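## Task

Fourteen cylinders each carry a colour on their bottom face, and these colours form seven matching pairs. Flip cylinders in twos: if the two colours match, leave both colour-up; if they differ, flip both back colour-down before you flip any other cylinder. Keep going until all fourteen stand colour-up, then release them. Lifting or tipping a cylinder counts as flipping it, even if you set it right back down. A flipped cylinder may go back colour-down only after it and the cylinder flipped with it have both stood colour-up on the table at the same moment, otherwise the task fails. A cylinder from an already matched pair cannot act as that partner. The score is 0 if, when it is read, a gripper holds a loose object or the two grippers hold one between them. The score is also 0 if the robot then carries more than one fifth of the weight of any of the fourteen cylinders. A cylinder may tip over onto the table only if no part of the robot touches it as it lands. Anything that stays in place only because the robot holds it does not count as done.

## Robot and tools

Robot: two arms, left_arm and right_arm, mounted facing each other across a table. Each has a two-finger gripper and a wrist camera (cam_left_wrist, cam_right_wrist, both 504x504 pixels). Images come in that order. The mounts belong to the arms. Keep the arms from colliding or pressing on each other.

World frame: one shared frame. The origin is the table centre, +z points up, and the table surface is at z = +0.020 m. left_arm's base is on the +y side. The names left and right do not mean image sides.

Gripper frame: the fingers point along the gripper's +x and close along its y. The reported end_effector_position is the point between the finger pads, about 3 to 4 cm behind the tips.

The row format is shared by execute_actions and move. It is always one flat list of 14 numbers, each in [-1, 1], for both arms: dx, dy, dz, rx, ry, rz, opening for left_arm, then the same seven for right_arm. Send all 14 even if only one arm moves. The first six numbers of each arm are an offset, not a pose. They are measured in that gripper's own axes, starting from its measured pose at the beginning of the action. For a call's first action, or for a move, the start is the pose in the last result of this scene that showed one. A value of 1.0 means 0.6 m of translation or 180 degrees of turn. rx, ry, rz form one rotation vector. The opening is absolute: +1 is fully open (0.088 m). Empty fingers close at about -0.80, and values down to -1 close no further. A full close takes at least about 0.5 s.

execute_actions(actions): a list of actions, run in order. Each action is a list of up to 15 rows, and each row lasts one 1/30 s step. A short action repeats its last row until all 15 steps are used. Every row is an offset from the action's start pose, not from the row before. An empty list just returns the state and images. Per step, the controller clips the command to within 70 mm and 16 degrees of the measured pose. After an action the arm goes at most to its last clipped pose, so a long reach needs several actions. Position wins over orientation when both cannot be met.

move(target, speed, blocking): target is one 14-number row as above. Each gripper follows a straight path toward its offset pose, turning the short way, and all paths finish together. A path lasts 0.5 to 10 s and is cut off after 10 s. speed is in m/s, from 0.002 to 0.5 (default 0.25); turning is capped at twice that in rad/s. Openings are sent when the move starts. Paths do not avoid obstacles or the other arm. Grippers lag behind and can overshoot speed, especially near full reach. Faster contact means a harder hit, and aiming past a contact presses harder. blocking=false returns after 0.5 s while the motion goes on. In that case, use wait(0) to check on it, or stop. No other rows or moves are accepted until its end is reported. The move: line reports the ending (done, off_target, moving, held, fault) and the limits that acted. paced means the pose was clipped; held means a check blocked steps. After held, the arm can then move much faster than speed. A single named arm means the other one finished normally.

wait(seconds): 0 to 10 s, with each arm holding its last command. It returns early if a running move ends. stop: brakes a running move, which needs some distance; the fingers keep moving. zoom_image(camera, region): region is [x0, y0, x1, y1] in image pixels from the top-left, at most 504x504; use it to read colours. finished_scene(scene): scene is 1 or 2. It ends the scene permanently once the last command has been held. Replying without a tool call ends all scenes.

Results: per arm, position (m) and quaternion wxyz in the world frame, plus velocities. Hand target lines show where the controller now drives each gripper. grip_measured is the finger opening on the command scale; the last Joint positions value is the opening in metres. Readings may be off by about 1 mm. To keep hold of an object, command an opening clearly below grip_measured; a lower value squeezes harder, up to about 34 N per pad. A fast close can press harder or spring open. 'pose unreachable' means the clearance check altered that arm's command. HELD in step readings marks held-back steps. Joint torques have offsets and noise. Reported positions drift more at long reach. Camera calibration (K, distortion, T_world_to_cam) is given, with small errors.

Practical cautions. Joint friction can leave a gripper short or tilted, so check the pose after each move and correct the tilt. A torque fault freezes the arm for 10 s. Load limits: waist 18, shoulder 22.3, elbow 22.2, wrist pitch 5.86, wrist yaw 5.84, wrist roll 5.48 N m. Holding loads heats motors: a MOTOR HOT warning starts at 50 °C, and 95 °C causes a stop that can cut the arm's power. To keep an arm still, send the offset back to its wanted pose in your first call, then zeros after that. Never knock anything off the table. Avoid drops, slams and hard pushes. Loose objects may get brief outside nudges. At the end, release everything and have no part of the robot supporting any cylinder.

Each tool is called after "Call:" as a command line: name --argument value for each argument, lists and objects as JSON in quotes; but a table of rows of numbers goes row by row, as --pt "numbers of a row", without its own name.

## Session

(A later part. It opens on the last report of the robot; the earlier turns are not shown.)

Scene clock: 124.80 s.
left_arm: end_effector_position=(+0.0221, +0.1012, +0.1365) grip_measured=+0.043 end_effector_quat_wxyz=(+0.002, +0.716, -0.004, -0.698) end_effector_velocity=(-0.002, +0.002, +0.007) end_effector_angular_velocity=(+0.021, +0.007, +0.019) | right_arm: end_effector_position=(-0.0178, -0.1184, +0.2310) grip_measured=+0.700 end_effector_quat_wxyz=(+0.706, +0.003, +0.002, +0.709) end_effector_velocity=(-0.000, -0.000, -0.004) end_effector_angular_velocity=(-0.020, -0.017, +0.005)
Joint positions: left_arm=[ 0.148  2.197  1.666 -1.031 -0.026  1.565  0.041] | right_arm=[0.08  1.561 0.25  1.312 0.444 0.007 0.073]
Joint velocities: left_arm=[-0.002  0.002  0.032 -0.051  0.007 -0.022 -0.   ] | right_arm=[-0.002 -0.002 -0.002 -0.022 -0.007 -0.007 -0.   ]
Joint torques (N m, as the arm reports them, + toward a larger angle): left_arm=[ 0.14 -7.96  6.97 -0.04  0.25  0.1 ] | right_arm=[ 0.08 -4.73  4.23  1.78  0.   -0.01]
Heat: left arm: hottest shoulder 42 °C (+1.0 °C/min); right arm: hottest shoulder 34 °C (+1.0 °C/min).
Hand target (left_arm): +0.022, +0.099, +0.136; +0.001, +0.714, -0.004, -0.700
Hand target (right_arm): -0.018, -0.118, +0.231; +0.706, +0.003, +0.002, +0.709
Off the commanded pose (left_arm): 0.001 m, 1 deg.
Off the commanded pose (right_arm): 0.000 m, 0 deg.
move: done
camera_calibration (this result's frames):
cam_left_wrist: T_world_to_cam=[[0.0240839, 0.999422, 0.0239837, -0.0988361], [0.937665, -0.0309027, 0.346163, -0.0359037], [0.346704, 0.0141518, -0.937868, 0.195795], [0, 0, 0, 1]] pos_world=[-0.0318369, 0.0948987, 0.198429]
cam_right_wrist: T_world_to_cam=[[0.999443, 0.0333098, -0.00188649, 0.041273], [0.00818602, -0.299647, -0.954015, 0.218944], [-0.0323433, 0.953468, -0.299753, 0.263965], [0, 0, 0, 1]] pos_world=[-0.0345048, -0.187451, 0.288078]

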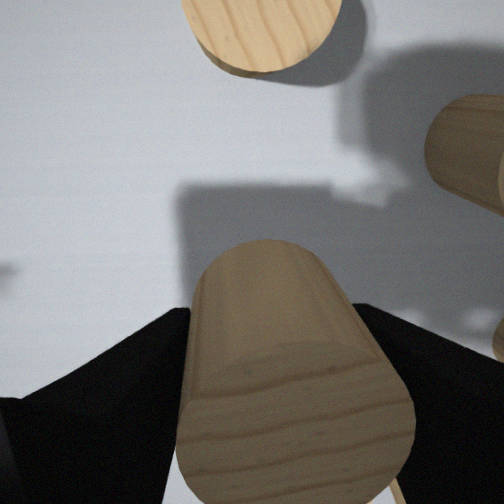

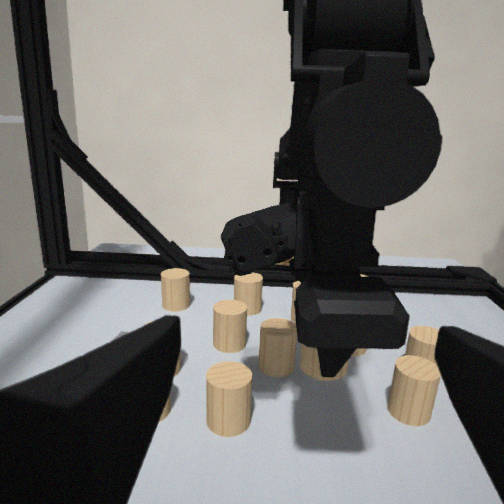

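Call:
move --target '[0.116,0,0.003,0,-0.01,0,-0.35,0,0,0,0,0,0,0.7]' --speed 0.08

Call:
move --target '[0,0,0,0,0,0,0.4,0,0,0,0,0,0,0.7]'

Call:
move --target '[-0.12,0,0,0,0,0,0.45,0,0,0,0,0,0,0.7]' --speed 0.2

Call:
move --target '[0,-0.152,0.062,0,0,0,0.45,0,0,0,0,0,0,0.7]' --speed 0.25

Scene clock: 129.47 s.
left_arm: end_effector_position=(+0.0225, +0.0992, +0.0726) grip_measured=+0.040 end_effector_quat_wxyz=(+0.005, +0.708, -0.007, -0.707) end_effector_velocity=(+0.000, -0.001, +0.000) end_effector_angular_velocity=(-0.007, -0.007, +0.005) | right_arm: end_effector_position=(-0.0178, -0.1184, +0.2310) grip_measured=+0.700 end_effector_quat_wxyz=(+0.706, +0.003, +0.002, +0.709) end_effector_velocity=(-0.000, -0.000, -0.001) end_effector_angular_velocity=(-0.007, -0.011, +0.005)
Joint positions: left_arm=[ 0.158  2.294  1.557 -0.817 -0.002  1.574  0.041] | right_arm=[0.08  1.561 0.25  1.312 0.444 0.007 0.073]
Joint velocities: left_arm=[-0.002 -0.002 -0.002  0.007 -0.007 -0.007 -0.   ] | right_arm=[-0.002 -0.002 -0.002 -0.007 -0.007 -0.007 -0.   ]
Joint torques (N m, as the arm reports them, + toward a larger angle): left_arm=[ 0.22 -7.7   4.73  0.74  0.26  0.11] | right_arm=[ 0.04 -4.76  4.17  1.76  0.01 -0.02]
Heat: left arm: hottest shoulder 43 °C (+1.0 °C/min); right arm: hottest shoulder 34 °C (+1.0 °C/min).
Hand target (left_arm): +0.023, +0.101, +0.067; +0.002, +0.705, -0.004, -0.709
Hand target (right_arm): -0.018, -0.118, +0.231; +0.706, +0.003, +0.002, +0.709
Off the commanded pose (left_arm): 0.006 m, 1 deg.
Off the commanded pose (right_arm): 0.000 m, 0 deg.
move: done
camera_calibration (this result's frames):
cam_left_wrist: T_world_to_cam=[[0.0237442, 0.999602, 0.0152221, -0.0947332], [0.94596, -0.0273906, 0.323126, -0.0130789], [0.323414, 0.00672713, -0.946234, 0.137551], [0, 0, 0, 1]] pos_world=[-0.0298645, 0.0934119, 0.135824]
cam_right_wrist: T_world_to_cam=[[0.999443, 0.0333098, -0.00188649, 0.041273], [0.00818602, -0.299647, -0.954015, 0.218944], [-0.0323433, 0.953468, -0.299753, 0.263965], [0, 0, 0, 1]] pos_world=[-0.0345048, -0.187451, 0.288078]

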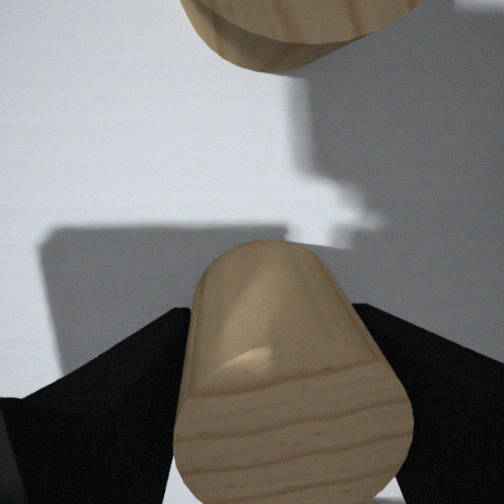

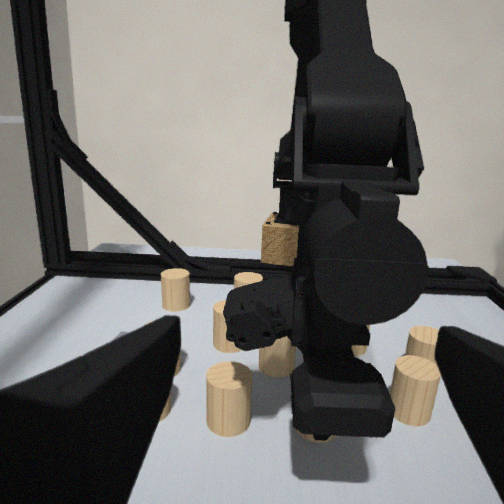

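Scene clock: 130.10 s.
left_arm: end_effector_position=(+0.0225, +0.0992, +0.0726) grip_measured=+0.398 end_effector_quat_wxyz=(+0.005, +0.708, -0.007, -0.707) end_effector_velocity=(+0.000, -0.002, +0.002) end_effector_angular_velocity=(-0.012, -0.007, +0.005) | right_arm: end_effector_position=(-0.0178, -0.1184, +0.2310) grip_measured=+0.700 end_effector_quat_wxyz=(+0.706, +0.003, +0.002, +0.709) end_effector_velocity=(-0.000, -0.000, +0.001) end_effector_angular_velocity=(+0.007, -0.004, +0.005)
Joint positions: left_arm=[ 0.158  2.294  1.557 -0.817 -0.002  1.574  0.059] | right_arm=[0.08  1.561 0.25  1.312 0.444 0.007 0.073]
Joint velocities: left_arm=[-0.002 -0.007 -0.002  0.007 -0.007 -0.007  0.001] | right_arm=[-0.002 -0.002 -0.002  0.007 -0.007 -0.007 -0.   ]
Joint torques (N m, as the arm reports them, + toward a larger angle): left_arm=[-0.03 -8.87  5.4   0.22  0.06  0.  ] | right_arm=[ 0.02 -4.78  4.24  1.78  0.01  0.  ]
Heat: left arm: hottest shoulder 43 °C (+1.0 °C/min); right arm: hottest shoulder 34 °C (+1.0 °C/min).
Hand target (left_arm): +0.022, +0.099, +0.073; +0.005, +0.708, -0.007, -0.707
Hand target (right_arm): -0.018, -0.118, +0.231; +0.706, +0.003, +0.002, +0.709
Off the commanded pose (left_arm): 0.000 m, 0 deg.
Off the commanded pose (right_arm): 0.000 m, 0 deg.
move: done
camera_calibration (this result's frames):
cam_left_wrist: T_world_to_cam=[[0.0237442, 0.999602, 0.0152221, -0.0947332], [0.94596, -0.0273906, 0.323126, -0.0130789], [0.323414, 0.00672713, -0.946234, 0.137551], [0, 0, 0, 1]] pos_world=[-0.0298645, 0.0934119, 0.135824]
cam_right_wrist: T_world_to_cam=[[0.999443, 0.0333098, -0.00188649, 0.041273], [0.00818602, -0.299647, -0.954015, 0.218944], [-0.0323433, 0.953468, -0.299753, 0.263965], [0, 0, 0, 1]] pos_world=[-0.0345048, -0.187451, 0.288078]

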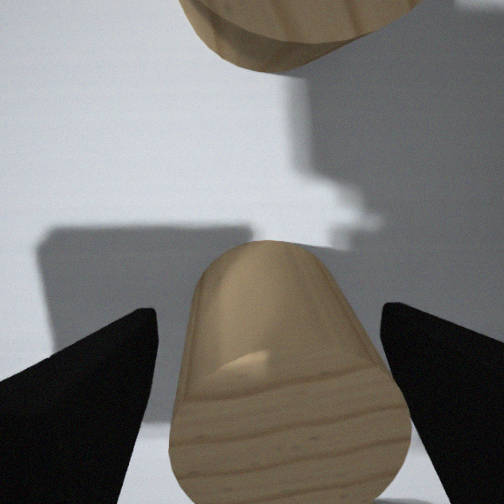

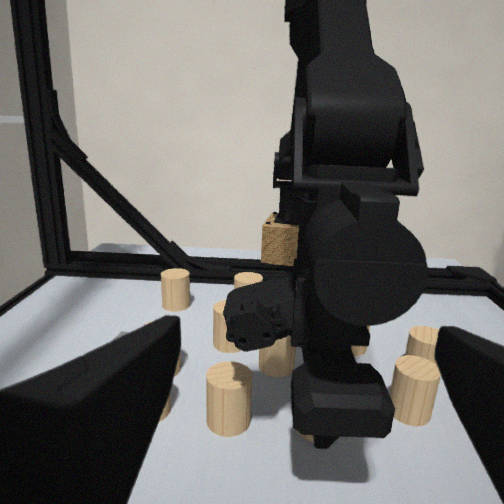

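Scene clock: 130.97 s.
left_arm: end_effector_position=(+0.0225, +0.1028, +0.1382) grip_measured=+0.450 end_effector_quat_wxyz=(-0.000, +0.708, -0.001, -0.707) end_effector_velocity=(+0.000, +0.001, +0.002) end_effector_angular_velocity=(+0.012, -0.007, +0.020) | right_arm: end_effector_position=(-0.0178, -0.1184, +0.2310) grip_measured=+0.700 end_effector_quat_wxyz=(+0.706, +0.003, +0.002, +0.709) end_effector_velocity=(+0.000, -0.001, +0.003) end_effector_angular_velocity=(+0.011, -0.002, +0.005)
Joint positions: left_arm=[ 0.158  2.195  1.67  -1.044 -0.002  1.574  0.061] | right_arm=[0.08  1.561 0.25  1.312 0.444 0.007 0.073]
Joint velocities: left_arm=[-0.002  0.002  0.012 -0.022 -0.007 -0.022 -0.   ] | right_arm=[-0.002 -0.007 -0.002  0.007 -0.007 -0.007 -0.   ]
Joint torques (N m, as the arm reports them, + toward a larger angle): left_arm=[-0.11 -9.81  6.71 -0.01  0.02 -0.01] | right_arm=[ 0.07 -4.74  4.19  1.79  0.01 -0.01]
Heat: left arm: hottest shoulder 43 °C (+1.0 °C/min); right arm: hottest shoulder 34 °C (+1.0 °C/min).
Hand target (left_arm): +0.022, +0.100, +0.144; +0.005, +0.708, -0.007, -0.707
Hand target (right_arm): -0.018, -0.118, +0.231; +0.706, +0.003, +0.002, +0.709
Off the commanded pose (left_arm): 0.007 m, 1 deg.
Off the commanded pose (right_arm): 0.000 m, 0 deg.
move: done
camera_calibration (this result's frames):
cam_left_wrist: T_world_to_cam=[[0.0237446, 0.999254, 0.0304723, -0.101354], [0.945965, -0.0323177, 0.322654, -0.0336182], [0.323398, 0.0211644, -0.946026, 0.198132], [0, 0, 0, 1]] pos_world=[-0.0298673, 0.095999, 0.201374]
cam_right_wrist: T_world_to_cam=[[0.999443, 0.0333098, -0.00188649, 0.041273], [0.00818602, -0.299647, -0.954015, 0.218944], [-0.0323433, 0.953468, -0.299753, 0.263965], [0, 0, 0, 1]] pos_world=[-0.0345048, -0.187451, 0.288078]

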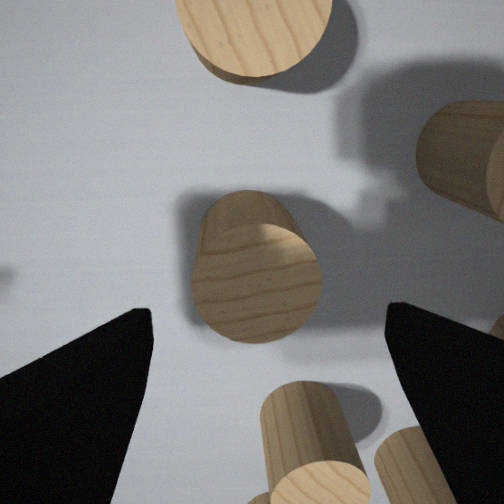

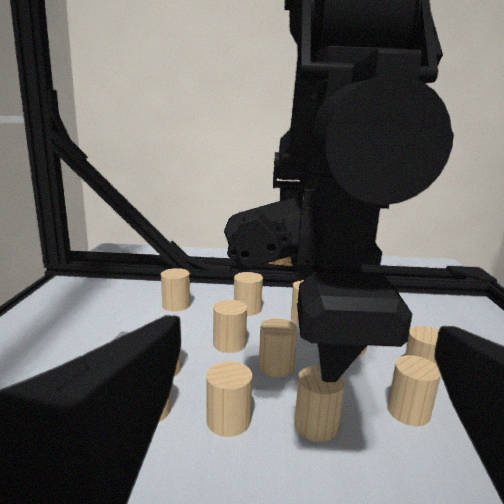

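Scene clock: 131.87 s.
left_arm: end_effector_position=(-0.0134, +0.1936, +0.1353) grip_measured=+0.450 end_effector_quat_wxyz=(-0.005, +0.708, +0.002, -0.706) end_effector_velocity=(-0.000, +0.008, -0.001) end_effector_angular_velocity=(+0.016, -0.009, +0.015) | right_arm: end_effector_position=(-0.0178, -0.1184, +0.2310) grip_measured=+0.700 end_effector_quat_wxyz=(+0.706, +0.003, +0.002, +0.709) end_effector_velocity=(-0.000, -0.000, -0.001) end_effector_angular_velocity=(-0.007, -0.025, +0.005)
Joint positions: left_arm=[ 0.049  1.89   1.198 -0.888 -0.002  1.466  0.061] | right_arm=[0.08  1.561 0.25  1.312 0.444 0.007 0.073]
Joint velocities: left_arm=[-0.007 -0.012 -0.022 -0.007 -0.007 -0.022 -0.   ] | right_arm=[-0.002 -0.002 -0.002 -0.007 -0.007 -0.022  0.   ]
Joint torques (N m, as the arm reports them, + toward a larger angle): left_arm=[-0.32 -7.8   4.82  0.41  0.09 -0.1 ] | right_arm=[ 0.05 -4.75  4.22  1.77  0.01 -0.01]
Heat: left arm: hottest shoulder 43 °C (+1.0 °C/min); right arm: hottest shoulder 34 °C (+1.0 °C/min).
Hand target (left_arm): -0.014, +0.194, +0.138; -0.001, +0.707, -0.001, -0.707
Hand target (right_arm): -0.018, -0.118, +0.231; +0.706, +0.003, +0.002, +0.709
Off the commanded pose (left_arm): 0.003 m, 1 deg.
Off the commanded pose (right_arm): 0.000 m, 0 deg.
move: done
camera_calibration (this result's frames):
cam_left_wrist: T_world_to_cam=[[0.0252315, 0.998811, 0.0417071, -0.192634], [0.945583, -0.0373838, 0.323226, 0.00511691], [0.324401, 0.0312821, -0.945402, 0.203071], [0, 0, 0, 1]] pos_world=[-0.0658546, 0.186244, 0.198364]
cam_right_wrist: T_world_to_cam=[[0.999443, 0.0333098, -0.00188649, 0.041273], [0.00818602, -0.299647, -0.954015, 0.218944], [-0.0323433, 0.953468, -0.299753, 0.263965], [0, 0, 0, 1]] pos_world=[-0.0345048, -0.187451, 0.288078]

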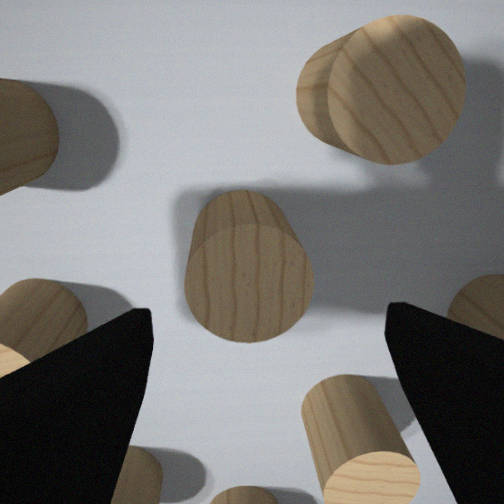

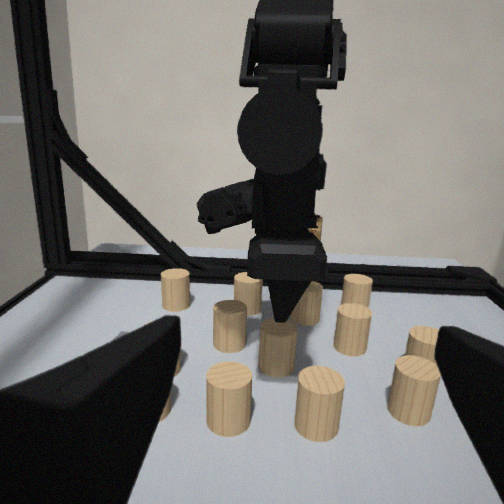

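Call:
move --target '[0.1155,0.005,0,0,0,0.003,0.45,0,0,0,0,0,0,0.7]' --speed 0.15

Call:
move --target '[0,0,0,0,0,0,-0.35,0,0,0,0,0,0,0.7]'

Call:
move --target '[-0.14,0,0,0,0,0,-0.35,0,0,0,0,0,0,0.7]' --speed 0.2

Call:
move --target '[-0.138,0.25,0.008,0,0,0.503,-0.35,0,0,0,0,0,0,0.7]' --speed 0.4

Scene clock: 136.37 s.
left_arm: end_effector_position=(-0.0140, +0.1898, +0.0696) grip_measured=+0.450 end_effector_quat_wxyz=(+0.002, +0.707, -0.004, -0.707) end_effector_velocity=(+0.002, -0.001, -0.001) end_effector_angular_velocity=(-0.003, -0.007, +0.010) | right_arm: end_effector_position=(-0.0178, -0.1184, +0.2310) grip_measured=+0.700 end_effector_quat_wxyz=(+0.706, +0.003, +0.002, +0.709) end_effector_velocity=(-0.002, -0.001, -0.000) end_effector_angular_velocity=(+0.002, -0.021, +0.020)
Joint positions: left_arm=[ 0.048  2.028  1.09  -0.624 -0.002  1.465  0.061] | right_arm=[0.08  1.561 0.25  1.312 0.444 0.007 0.073]
Joint velocities: left_arm=[ 0.002  0.002 -0.002  0.007 -0.007 -0.007 -0.   ] | right_arm=[-0.002 -0.002 -0.007  0.007 -0.022 -0.022 -0.   ]
Joint torques (N m, as the arm reports them, + toward a larger angle): left_arm=[ 0.13 -6.07  4.31  0.42  0.02  0.06] | right_arm=[ 0.05 -4.78  4.23  1.78  0.02  0.01]
Heat: left arm: hottest shoulder 44 °C (+2.0 °C/min); right arm: hottest shoulder 34 °C (+1.0 °C/min).
Hand target (left_arm): -0.013, +0.192, +0.066; -0.001, +0.708, -0.001, -0.706
Hand target (right_arm): -0.018, -0.118, +0.231; +0.706, +0.003, +0.002, +0.709
Off the commanded pose (left_arm): 0.004 m, 0 deg.
Off the commanded pose (right_arm): 0.000 m, 0 deg.
move: done
camera_calibration (this result's frames):
cam_left_wrist: T_world_to_cam=[[0.024914, 0.999405, 0.0238488, -0.184937], [0.946223, -0.0312722, 0.322001, 0.0256602], [0.322555, 0.014544, -0.946439, 0.14447], [0, 0, 0, 1]] pos_world=[-0.0662724, 0.183528, 0.13288]
cam_right_wrist: T_world_to_cam=[[0.999443, 0.0333098, -0.00188649, 0.041273], [0.00818602, -0.299647, -0.954015, 0.218944], [-0.0323433, 0.953468, -0.299753, 0.263965], [0, 0, 0, 1]] pos_world=[-0.0345048, -0.187451, 0.288078]

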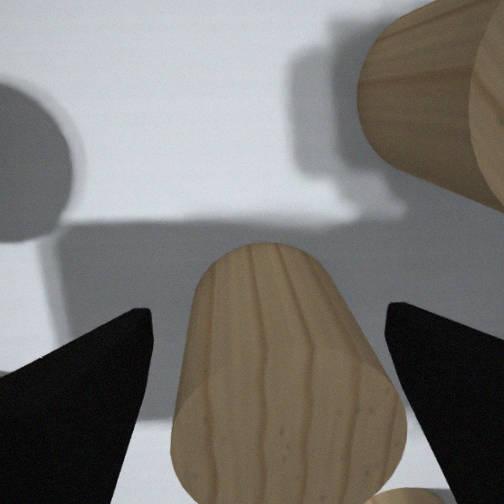

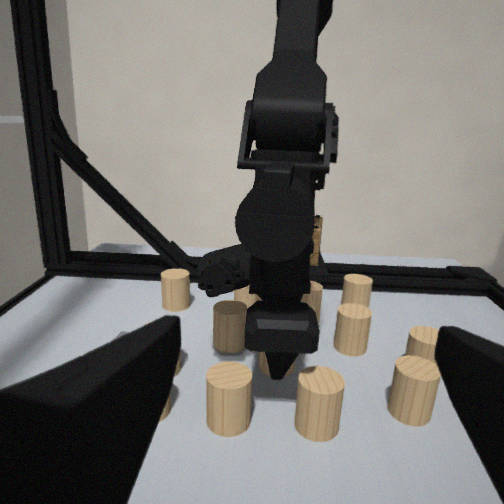

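Scene clock: 136.87 s.
left_arm: end_effector_position=(-0.0140, +0.1896, +0.0696) grip_measured=+0.036 end_effector_quat_wxyz=(+0.002, +0.707, -0.004, -0.707) end_effector_velocity=(+0.001, +0.002, +0.000) end_effector_angular_velocity=(+0.006, -0.008, +0.005) | right_arm: end_effector_position=(-0.0178, -0.1184, +0.2310) grip_measured=+0.700 end_effector_quat_wxyz=(+0.706, +0.003, +0.002, +0.709) end_effector_velocity=(-0.002, -0.000, -0.001) end_effector_angular_velocity=(-0.007, +0.004, +0.020)
Joint positions: left_arm=[ 0.048  2.028  1.09  -0.623 -0.002  1.465  0.041] | right_arm=[0.08  1.561 0.25  1.312 0.444 0.007 0.073]
Joint velocities: left_arm=[-0.002 -0.002 -0.002 -0.007 -0.007 -0.007 -0.   ] | right_arm=[-0.002 -0.002 -0.002 -0.007 -0.022  0.007 -0.   ]
Joint torques (N m, as the arm reports them, + toward a larger angle): left_arm=[ 0.02 -6.82  4.67  0.19  0.01  0.03] | right_arm=[ 0.03 -4.76  4.17  1.78  0.01 -0.01]
Heat: left arm: hottest shoulder 43 °C (+1.0 °C/min); right arm: hottest shoulder 34 °C (+1.0 °C/min).
Hand target (left_arm): -0.014, +0.190, +0.070; +0.002, +0.707, -0.004, -0.707
Hand target (right_arm): -0.018, -0.118, +0.231; +0.706, +0.003, +0.002, +0.709
Off the commanded pose (left_arm): 0.000 m, 0 deg.
Off the commanded pose (right_arm): 0.000 m, 0 deg.
move: done
camera_calibration (this result's frames):
cam_left_wrist: T_world_to_cam=[[0.024916, 0.999423, 0.0230888, -0.184722], [0.946249, -0.031028, 0.321946, 0.0256296], [0.322476, 0.0138262, -0.946476, 0.144618], [0, 0, 0, 1]] pos_world=[-0.0662852, 0.183411, 0.132891]
cam_right_wrist: T_world_to_cam=[[0.999443, 0.0333098, -0.00188649, 0.041273], [0.00818602, -0.299647, -0.954015, 0.218944], [-0.0323433, 0.953468, -0.299753, 0.263965], [0, 0, 0, 1]] pos_world=[-0.0345048, -0.187451, 0.288078]

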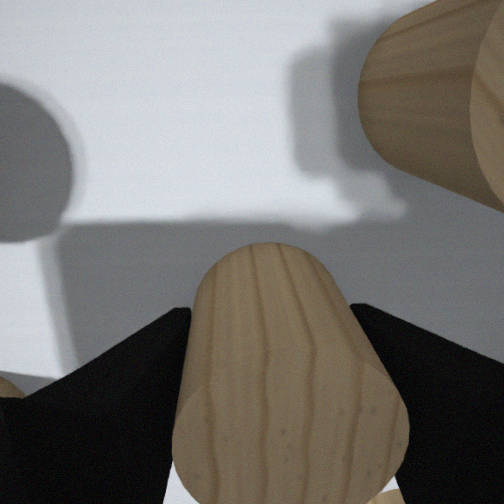

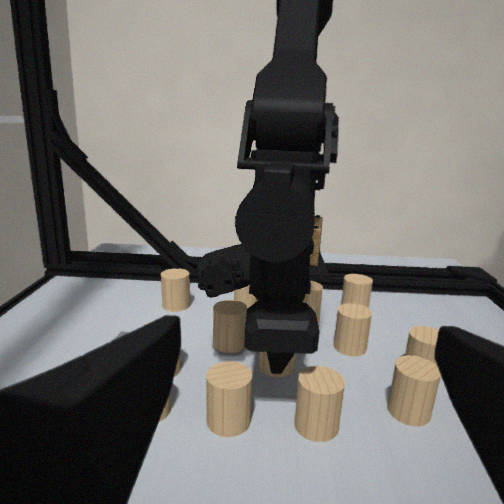

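Scene clock: 137.77 s.
left_arm: end_effector_position=(-0.0136, +0.1934, +0.1471) grip_measured=+0.035 end_effector_quat_wxyz=(-0.005, +0.708, +0.002, -0.706) end_effector_velocity=(+0.003, +0.004, +0.001) end_effector_angular_velocity=(+0.015, -0.024, -0.010) | right_arm: end_effector_position=(-0.0178, -0.1184, +0.2310) grip_measured=+0.700 end_effector_quat_wxyz=(+0.706, +0.003, +0.002, +0.709) end_effector_velocity=(-0.002, -0.000, +0.001) end_effector_angular_velocity=(+0.007, -0.004, +0.020)
Joint positions: left_arm=[ 0.048  1.873  1.226 -0.933 -0.002  1.465  0.041] | right_arm=[0.08  1.561 0.25  1.312 0.444 0.007 0.073]
Joint velocities: left_arm=[-0.002 -0.002  0.002 -0.022 -0.022  0.007 -0.   ] | right_arm=[-0.002 -0.002 -0.002  0.007 -0.022 -0.007 -0.   ]
Joint torques (N m, as the arm reports them, + toward a larger angle): left_arm=[-0.3  -7.78  6.73 -0.03  0.05 -0.02] | right_arm=[ 0.07 -4.78  4.22  1.77  0.01 -0.01]
Heat: left arm: hottest shoulder 44 °C (+2.0 °C/min); right arm: hottest shoulder 34 °C (+1.0 °C/min).
Hand target (left_arm): -0.015, +0.190, +0.153; +0.002, +0.707, -0.004, -0.707
Hand target (right_arm): -0.018, -0.118, +0.231; +0.706, +0.003, +0.002, +0.709
Off the commanded pose (left_arm): 0.007 m, 1 deg.
Off the commanded pose (right_arm): 0.000 m, 0 deg.
move: done
camera_calibration (this result's frames):
cam_left_wrist: T_world_to_cam=[[0.0248485, 0.998805, 0.0420851, -0.192959], [0.945582, -0.037145, 0.323258, 0.00140506], [0.324435, 0.0317625, -0.945375, 0.214129], [0, 0, 0, 1]] pos_world=[-0.0660047, 0.18598, 0.210098]
cam_right_wrist: T_world_to_cam=[[0.999443, 0.0333098, -0.00188649, 0.041273], [0.00818602, -0.299647, -0.954015, 0.218944], [-0.0323433, 0.953468, -0.299753, 0.263965], [0, 0, 0, 1]] pos_world=[-0.0345048, -0.187451, 0.288078]

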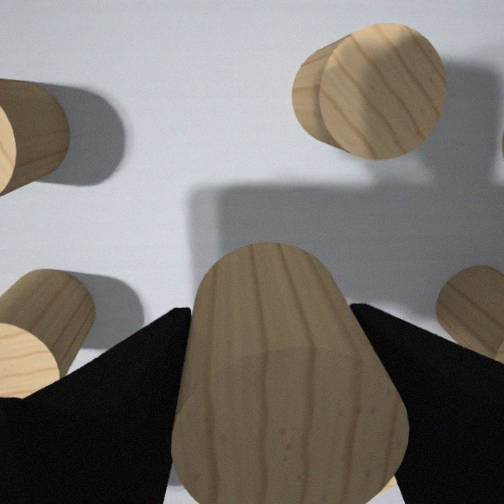

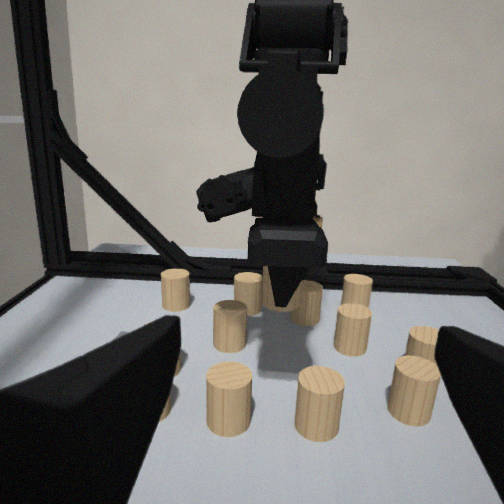

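Scene clock: 140.37 s.
left_arm: end_effector_position=(-0.0210, +0.0460, +0.2272) grip_measured=+0.035 end_effector_quat_wxyz=(+0.492, +0.500, -0.503, -0.505) end_effector_velocity=(-0.000, +0.001, -0.003) end_effector_angular_velocity=(+0.003, +0.007, +0.005) | right_arm: end_effector_position=(-0.0178, -0.1184, +0.2310) grip_measured=+0.700 end_effector_quat_wxyz=(+0.706, +0.003, +0.002, +0.709) end_effector_velocity=(+0.002, +0.000, -0.001) end_effector_angular_velocity=(-0.007, -0.011, -0.000)
Joint positions: left_arm=[ 0.032  2.026  0.719  1.297 -0.109  1.574  0.041] | right_arm=[0.08  1.561 0.25  1.312 0.444 0.007 0.073]
Joint velocities: left_arm=[-0.002  0.007 -0.002  0.007 -0.007 -0.007 -0.   ] | right_arm=[-0.007 -0.002 -0.002 -0.007 -0.007 -0.007 -0.   ]
Joint torques (N m, as the arm reports them, + toward a larger angle): left_arm=[ 0.24 -6.24  5.8   2.12 -0.05  0.07] | right_arm=[ 0.06 -4.77  4.17  1.76  0.01  0.01]
Heat: left arm: hottest shoulder 43 °C (+1.0 °C/min); right arm: hottest shoulder 34 °C (+1.0 °C/min).
Hand target (left_arm): -0.020, +0.043, +0.229; +0.495, +0.499, -0.505, -0.501
Hand target (right_arm): -0.018, -0.118, +0.231; +0.706, +0.003, +0.002, +0.709
Off the commanded pose (left_arm): 0.004 m, 1 deg.
Off the commanded pose (right_arm): 0.000 m, 0 deg.
move: done
camera_calibration (this result's frames):
cam_left_wrist: T_world_to_cam=[[0.0269965, 0.0416522, -0.998767, 0.231679], [0.951283, 0.305909, 0.0384705, 0.0260644], [0.307134, -0.951149, -0.0313646, 0.134114], [0, 0, 0, 1]] pos_world=[-0.0722403, 0.10994, 0.234597]
cam_right_wrist: T_world_to_cam=[[0.999443, 0.0333098, -0.00188649, 0.041273], [0.00818602, -0.299647, -0.954015, 0.218944], [-0.0323433, 0.953468, -0.299753, 0.263965], [0, 0, 0, 1]] pos_world=[-0.0345048, -0.187451, 0.288078]

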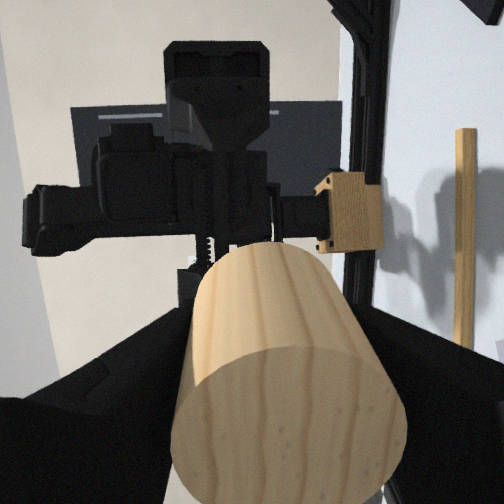

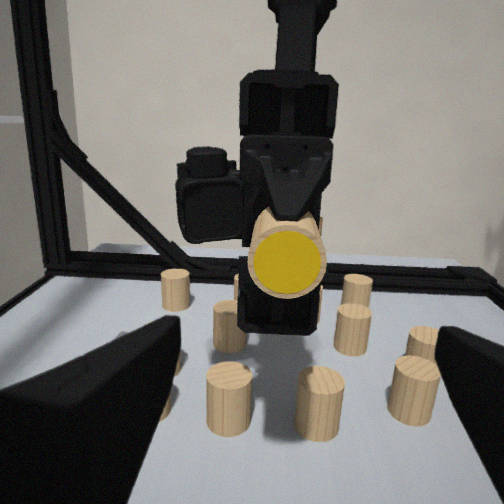

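Call:
move --target '[0,0,0,0,0,0,-0.35,0.202,0.002,-0.01,0,0,0,0.7]' --speed 0.12

Call:
move --target '[0,0,0,0,0,0,-0.35,0,0,0,0,0,0,-0.35]'

Call:
move --target '[0,0,0,0,0,0,0.5,0,0,0,0,0,0,-0.35]'

Call:
move --target '[-0.09,0,0,-0.002,0,0,0.45,-0.15,0,0,-0.004,0,0,-0.35]' --speed 0.2

Call:
move --target '[-0.228,-0.146,0.09,0,0,-0.492,0.45,-0.322,0.042,-0.145,0,0.504,0,-0.35]' --speed 0.4

Scene clock: 145.50 s.
left_arm: end_effector_position=(-0.0210, +0.0459, +0.2270) grip_measured=+0.033 end_effector_quat_wxyz=(+0.492, +0.500, -0.503, -0.505) end_effector_velocity=(+0.000, +0.001, +0.002) end_effector_angular_velocity=(-0.007, +0.008, +0.005) | right_arm: end_effector_position=(-0.0197, -0.0004, +0.2280) grip_measured=+0.700 end_effector_quat_wxyz=(+0.706, +0.006, +0.001, +0.708) end_effector_velocity=(-0.000, +0.000, -0.002) end_effector_angular_velocity=(-0.007, +0.005, -0.005)
Joint positions: left_arm=[ 0.032  2.027  0.719  1.298 -0.109  1.574  0.041] | right_arm=[-0.076  1.918  0.694  1.231  0.289  0.007  0.073]
Joint velocities: left_arm=[-0.002 -0.002 -0.002  0.007 -0.007 -0.007 -0.   ] | right_arm=[ 0.002  0.002  0.002 -0.007  0.007  0.007 -0.   ]
Joint torques (N m, as the arm reports them, + toward a larger angle): left_arm=[-0.01 -6.89  4.69  1.67  0.01 -0.05] | right_arm=[-0.24 -6.62  6.    1.61 -0.07 -0.03]
Heat: left arm: hottest shoulder 43 °C (+1.0 °C/min); right arm: hottest shoulder 34 °C (+1.0 °C/min).
Hand target (left_arm): -0.021, +0.046, +0.227; +0.492, +0.500, -0.503, -0.505
Hand target (right_arm): -0.020, +0.003, +0.225; +0.706, +0.002, +0.002, +0.708
Off the commanded pose (left_arm): 0.000 m, 0 deg.
Off the commanded pose (right_arm): 0.004 m, 0 deg.
move: done
camera_calibration (this result's frames):
cam_left_wrist: T_world_to_cam=[[0.0269965, 0.0416522, -0.998767, 0.231458], [0.951283, 0.305909, 0.0384705, 0.0261165], [0.307134, -0.951149, -0.0313646, 0.134014], [0, 0, 0, 1]] pos_world=[-0.0722531, 0.109838, 0.234371]
cam_right_wrist: T_world_to_cam=[[0.999464, 0.0325635, -0.003437, 0.0395471], [0.0062813, -0.293681, -0.955883, 0.251888], [-0.0321363, 0.955349, -0.293728, 0.149086], [0, 0, 0, 1]] pos_world=[-0.036317, -0.0697419, 0.284702]

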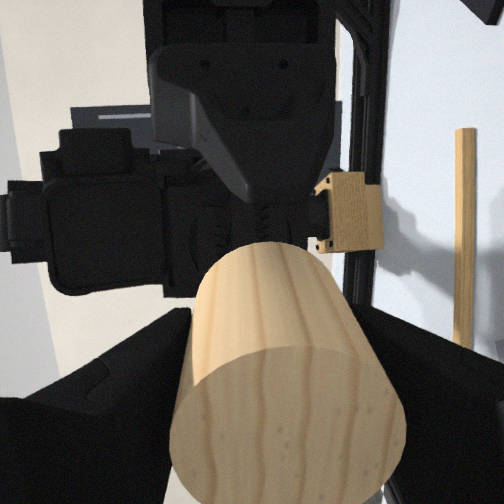

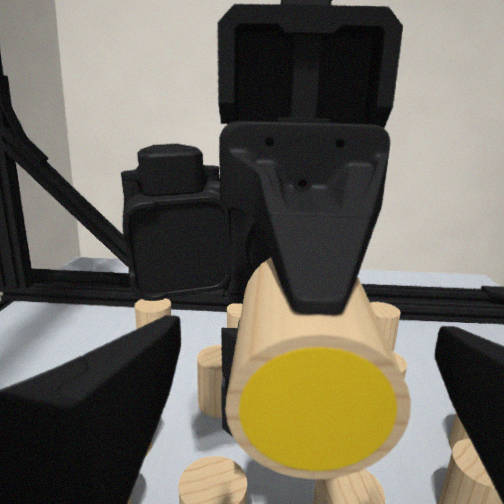

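Scene clock: 146.00 s.
left_arm: end_effector_position=(-0.0209, +0.0459, +0.2270) grip_measured=+0.033 end_effector_quat_wxyz=(+0.493, +0.500, -0.502, -0.505) end_effector_velocity=(+0.002, -0.001, +0.000) end_effector_angular_velocity=(+0.003, +0.007, +0.010) | right_arm: end_effector_position=(-0.0198, -0.0004, +0.2280) grip_measured=+0.026 end_effector_quat_wxyz=(+0.706, +0.006, +0.001, +0.709) end_effector_velocity=(+0.003, -0.001, -0.001) end_effector_angular_velocity=(-0.007, -0.009, -0.000)
Joint positions: left_arm=[ 0.032  2.027  0.719  1.298 -0.11   1.574  0.041] | right_arm=[-0.076  1.918  0.694  1.231  0.288  0.007  0.04 ]
Joint velocities: left_arm=[ 0.002 -0.002  0.002 -0.007 -0.007 -0.007 -0.   ] | right_arm=[-0.007 -0.007 -0.007 -0.007 -0.007 -0.007 -0.   ]
Joint torques (N m, as the arm reports them, + toward a larger angle): left_arm=[-0.05 -6.85  4.79  1.76  0.01 -0.01] | right_arm=[ 0.09 -8.01  4.65  1.82  0.02  0.  ]
Heat: left arm: hottest shoulder 43 °C (+1.0 °C/min); right arm: hottest shoulder 34 °C (+1.0 °C/min).
Hand target (left_arm): -0.021, +0.046, +0.227; +0.492, +0.500, -0.503, -0.505
Hand target (right_arm): -0.020, -0.000, +0.228; +0.706, +0.006, +0.001, +0.708
Off the commanded pose (left_arm): 0.000 m, 0 deg.
Off the commanded pose (right_arm): 0.000 m, 0 deg.
move: done
camera_calibration (this result's frames):
cam_left_wrist: T_world_to_cam=[[0.0269722, 0.0416719, -0.998767, 0.231454], [0.951049, 0.306635, 0.0384773, 0.0259681], [0.30786, -0.950915, -0.0313614, 0.133981], [0, 0, 0, 1]] pos_world=[-0.0721871, 0.109797, 0.234371]
cam_right_wrist: T_world_to_cam=[[0.999439, 0.033326, -0.00343164, 0.0396604], [0.00651042, -0.293675, -0.955883, 0.251893], [-0.0328636, 0.955324, -0.293727, 0.149068], [0, 0, 0, 1]] pos_world=[-0.0363792, -0.0697551, 0.284702]

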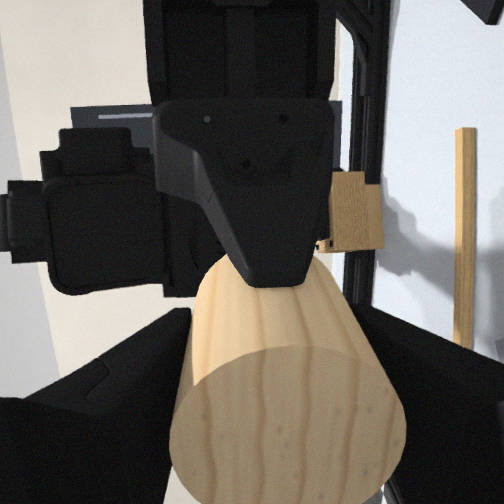

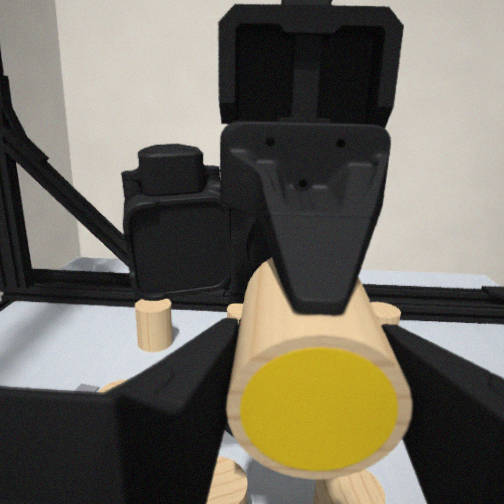

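Scene clock: 146.67 s.
left_arm: end_effector_position=(-0.0209, +0.0459, +0.2270) grip_measured=+0.498 end_effector_quat_wxyz=(+0.493, +0.500, -0.502, -0.505) end_effector_velocity=(+0.000, +0.002, -0.003) end_effector_angular_velocity=(+0.012, +0.006, +0.005) | right_arm: end_effector_position=(-0.0198, -0.0004, +0.2280) grip_measured=+0.026 end_effector_quat_wxyz=(+0.706, +0.006, +0.001, +0.709) end_effector_velocity=(+0.000, -0.000, -0.001) end_effector_angular_velocity=(-0.007, -0.024, +0.005)
Joint positions: left_arm=[ 0.032  2.027  0.719  1.298 -0.11   1.574  0.063] | right_arm=[-0.076  1.918  0.694  1.231  0.288  0.007  0.04 ]
Joint velocities: left_arm=[-0.002 -0.002 -0.007 -0.007 -0.007 -0.007  0.   ] | right_arm=[-0.002 -0.002 -0.002 -0.007 -0.007 -0.022 -0.   ]
Joint torques (N m, as the arm reports them, + toward a larger angle): left_arm=[-0.06 -6.87  4.7   1.75  0.02 -0.05] | right_arm=[ 0.05 -8.05  4.65  1.83  0.01  0.  ]
Heat: left arm: hottest shoulder 43 °C (+1.0 °C/min); right arm: hottest shoulder 34 °C (+1.0 °C/min).
Hand target (left_arm): -0.021, +0.046, +0.227; +0.493, +0.500, -0.502, -0.505
Hand target (right_arm): -0.020, -0.000, +0.228; +0.706, +0.006, +0.001, +0.709
Off the commanded pose (left_arm): 0.000 m, 0 deg.
Off the commanded pose (right_arm): 0.000 m, 0 deg.
move: done
camera_calibration (this result's frames):
cam_left_wrist: T_world_to_cam=[[0.0269722, 0.0416719, -0.998767, 0.231454], [0.951049, 0.306635, 0.0384773, 0.0259681], [0.30786, -0.950915, -0.0313614, 0.133981], [0, 0, 0, 1]] pos_world=[-0.0721871, 0.109797, 0.234371]
cam_right_wrist: T_world_to_cam=[[0.999439, 0.033326, -0.00343164, 0.0396604], [0.00651042, -0.293675, -0.955883, 0.251893], [-0.0328636, 0.955324, -0.293727, 0.149068], [0, 0, 0, 1]] pos_world=[-0.0363792, -0.0697551, 0.284702]

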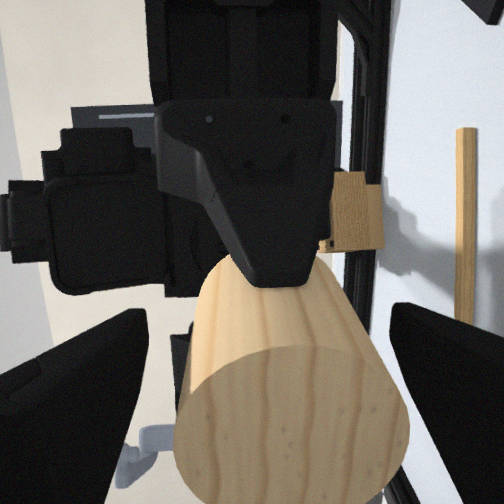

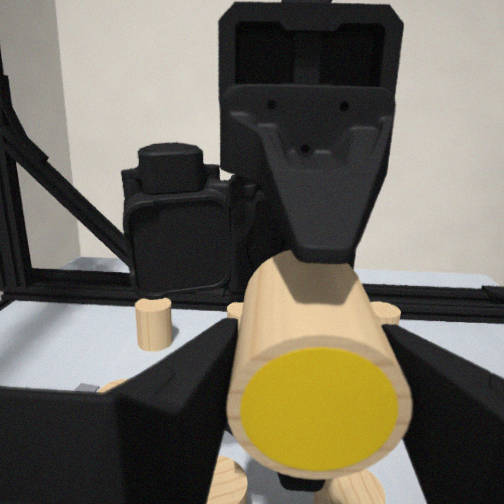

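Scene clock: 147.63 s.
left_arm: end_effector_position=(-0.0203, +0.0982, +0.2240) grip_measured=+0.450 end_effector_quat_wxyz=(+0.490, +0.501, -0.500, -0.509) end_effector_velocity=(+0.000, +0.001, +0.001) end_effector_angular_velocity=(+0.003, +0.007, +0.005) | right_arm: end_effector_position=(-0.0196, -0.0875, +0.2263) grip_measured=+0.026 end_effector_quat_wxyz=(+0.705, +0.002, -0.000, +0.709) end_effector_velocity=(-0.001, -0.003, -0.004) end_effector_angular_velocity=(-0.020, -0.016, +0.010)
Joint positions: left_arm=[ 0.013  1.917  0.498  1.4   -0.126  1.571  0.061] | right_arm=[0.03  1.694 0.356 1.342 0.393 0.001 0.04 ]
Joint velocities: left_arm=[-0.002 -0.007 -0.002 -0.007 -0.007 -0.007 -0.   ] | right_arm=[ 0.002 -0.012 -0.012 -0.022 -0.007 -0.007 -0.   ]
Joint torques (N m, as the arm reports them, + toward a larger angle): left_arm=[-0.35 -6.86  3.67  2.   -0.21 -0.18] | right_arm=[ 0.32 -6.87  2.94  2.04  0.13 -0.16]
Heat: left arm: hottest shoulder 43 °C (+1.0 °C/min); right arm: hottest shoulder 34 °C (+0.0 °C/min).
Hand target (left_arm): -0.020, +0.100, +0.228; +0.494, +0.498, -0.501, -0.506
Hand target (right_arm): -0.019, -0.090, +0.227; +0.706, +0.001, -0.003, +0.709
Off the commanded pose (left_arm): 0.004 m, 1 deg.
Off the commanded pose (right_arm): 0.003 m, 0 deg.
move: done
camera_calibration (this result's frames):
cam_left_wrist: T_world_to_cam=[[0.0256497, 0.0514154, -0.998348, 0.225128], [0.952141, 0.303022, 0.0400683, 0.00951757], [0.304581, -0.951596, -0.0411823, 0.185705], [0, 0, 0, 1]] pos_world=[-0.0713989, 0.162257, 0.232022]
cam_right_wrist: T_world_to_cam=[[0.999427, 0.0336774, 0.00329913, 0.0409129], [0.013168, -0.297253, -0.954708, 0.224188], [-0.0311714, 0.954205, -0.297526, 0.232562], [0, 0, 0, 1]] pos_world=[-0.0365922, -0.156649, 0.283093]

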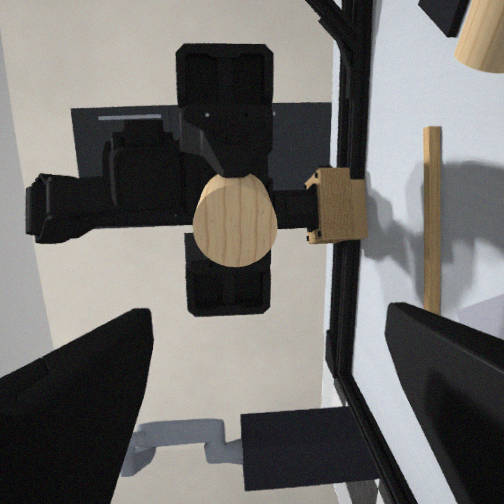

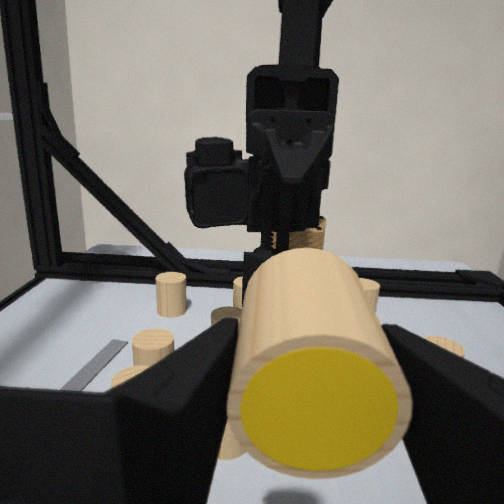

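Scene clock: 150.13 s.
left_arm: end_effector_position=(-0.0702, +0.2382, +0.1381) grip_measured=+0.450 end_effector_quat_wxyz=(-0.002, +0.708, -0.007, -0.706) end_effector_velocity=(+0.001, +0.002, +0.001) end_effector_angular_velocity=(+0.014, -0.012, -0.010) | right_arm: end_effector_position=(-0.0415, -0.2817, +0.1371) grip_measured=+0.026 end_effector_quat_wxyz=(+0.500, -0.505, +0.499, +0.497) end_effector_velocity=(+0.001, -0.006, -0.002) end_effector_angular_velocity=(-0.039, +0.001, +0.005)
Joint positions: left_arm=[-0.162  1.763  1.045 -0.846 -0.005  1.264  0.061] | right_arm=[ 0.216  1.398  0.781 -0.963  0.004  0.582  0.04 ]
Joint velocities: left_arm=[-0.002  0.002  0.007 -0.022 -0.007  0.007  0.   ] | right_arm=[-0.002  0.007 -0.002 -0.022 -0.022 -0.007 -0.   ]
Joint torques (N m, as the arm reports them, + toward a larger angle): left_arm=[-0.31 -5.02  6.44  0.03  0.27 -0.1 ] | right_arm=[ 0.1  -3.52  6.67 -0.04 -0.07  0.16]
Heat: left arm: hottest shoulder 43 °C (+2.0 °C/min); right arm: hottest shoulder 34 °C (+0.0 °C/min).
Hand target (left_arm): -0.072, +0.237, +0.138; -0.003, +0.706, -0.005, -0.708
Hand target (right_arm): -0.044, -0.280, +0.138; +0.500, -0.503, +0.501, +0.496
Off the commanded pose (left_arm): 0.002 m, 0 deg.
Off the commanded pose (right_arm): 0.003 m, 1 deg.
move: done
camera_calibration (this result's frames):
cam_left_wrist: T_world_to_cam=[[0.0336105, 0.999129, 0.0247136, -0.232977], [0.945218, -0.0398112, 0.324004, 0.0600167], [0.324706, 0.0124698, -0.945733, 0.22721], [0, 0, 0, 1]] pos_world=[-0.122675, 0.23233, 0.201192]
cam_right_wrist: T_world_to_cam=[[0.999767, 0.00802715, -0.0200605, 0.0656083], [0.0137947, -0.951716, 0.306669, -0.275662], [-0.0166303, -0.306874, -0.951605, 0.12571], [0, 0, 0, 1]] pos_world=[-0.0596997, -0.224301, 0.20548]

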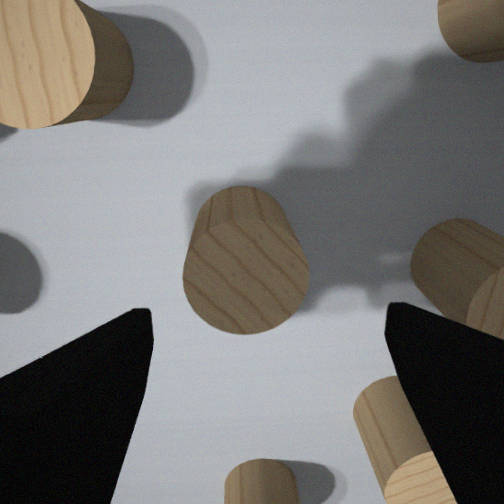

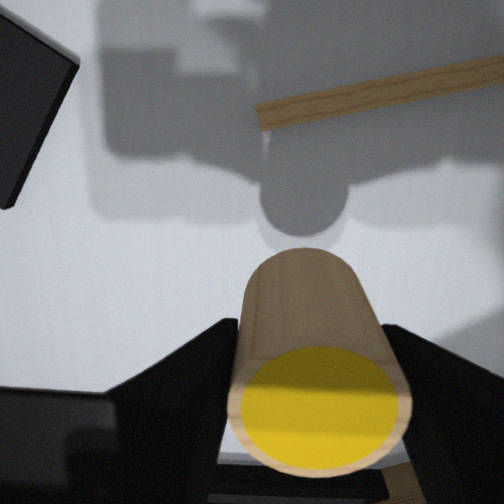

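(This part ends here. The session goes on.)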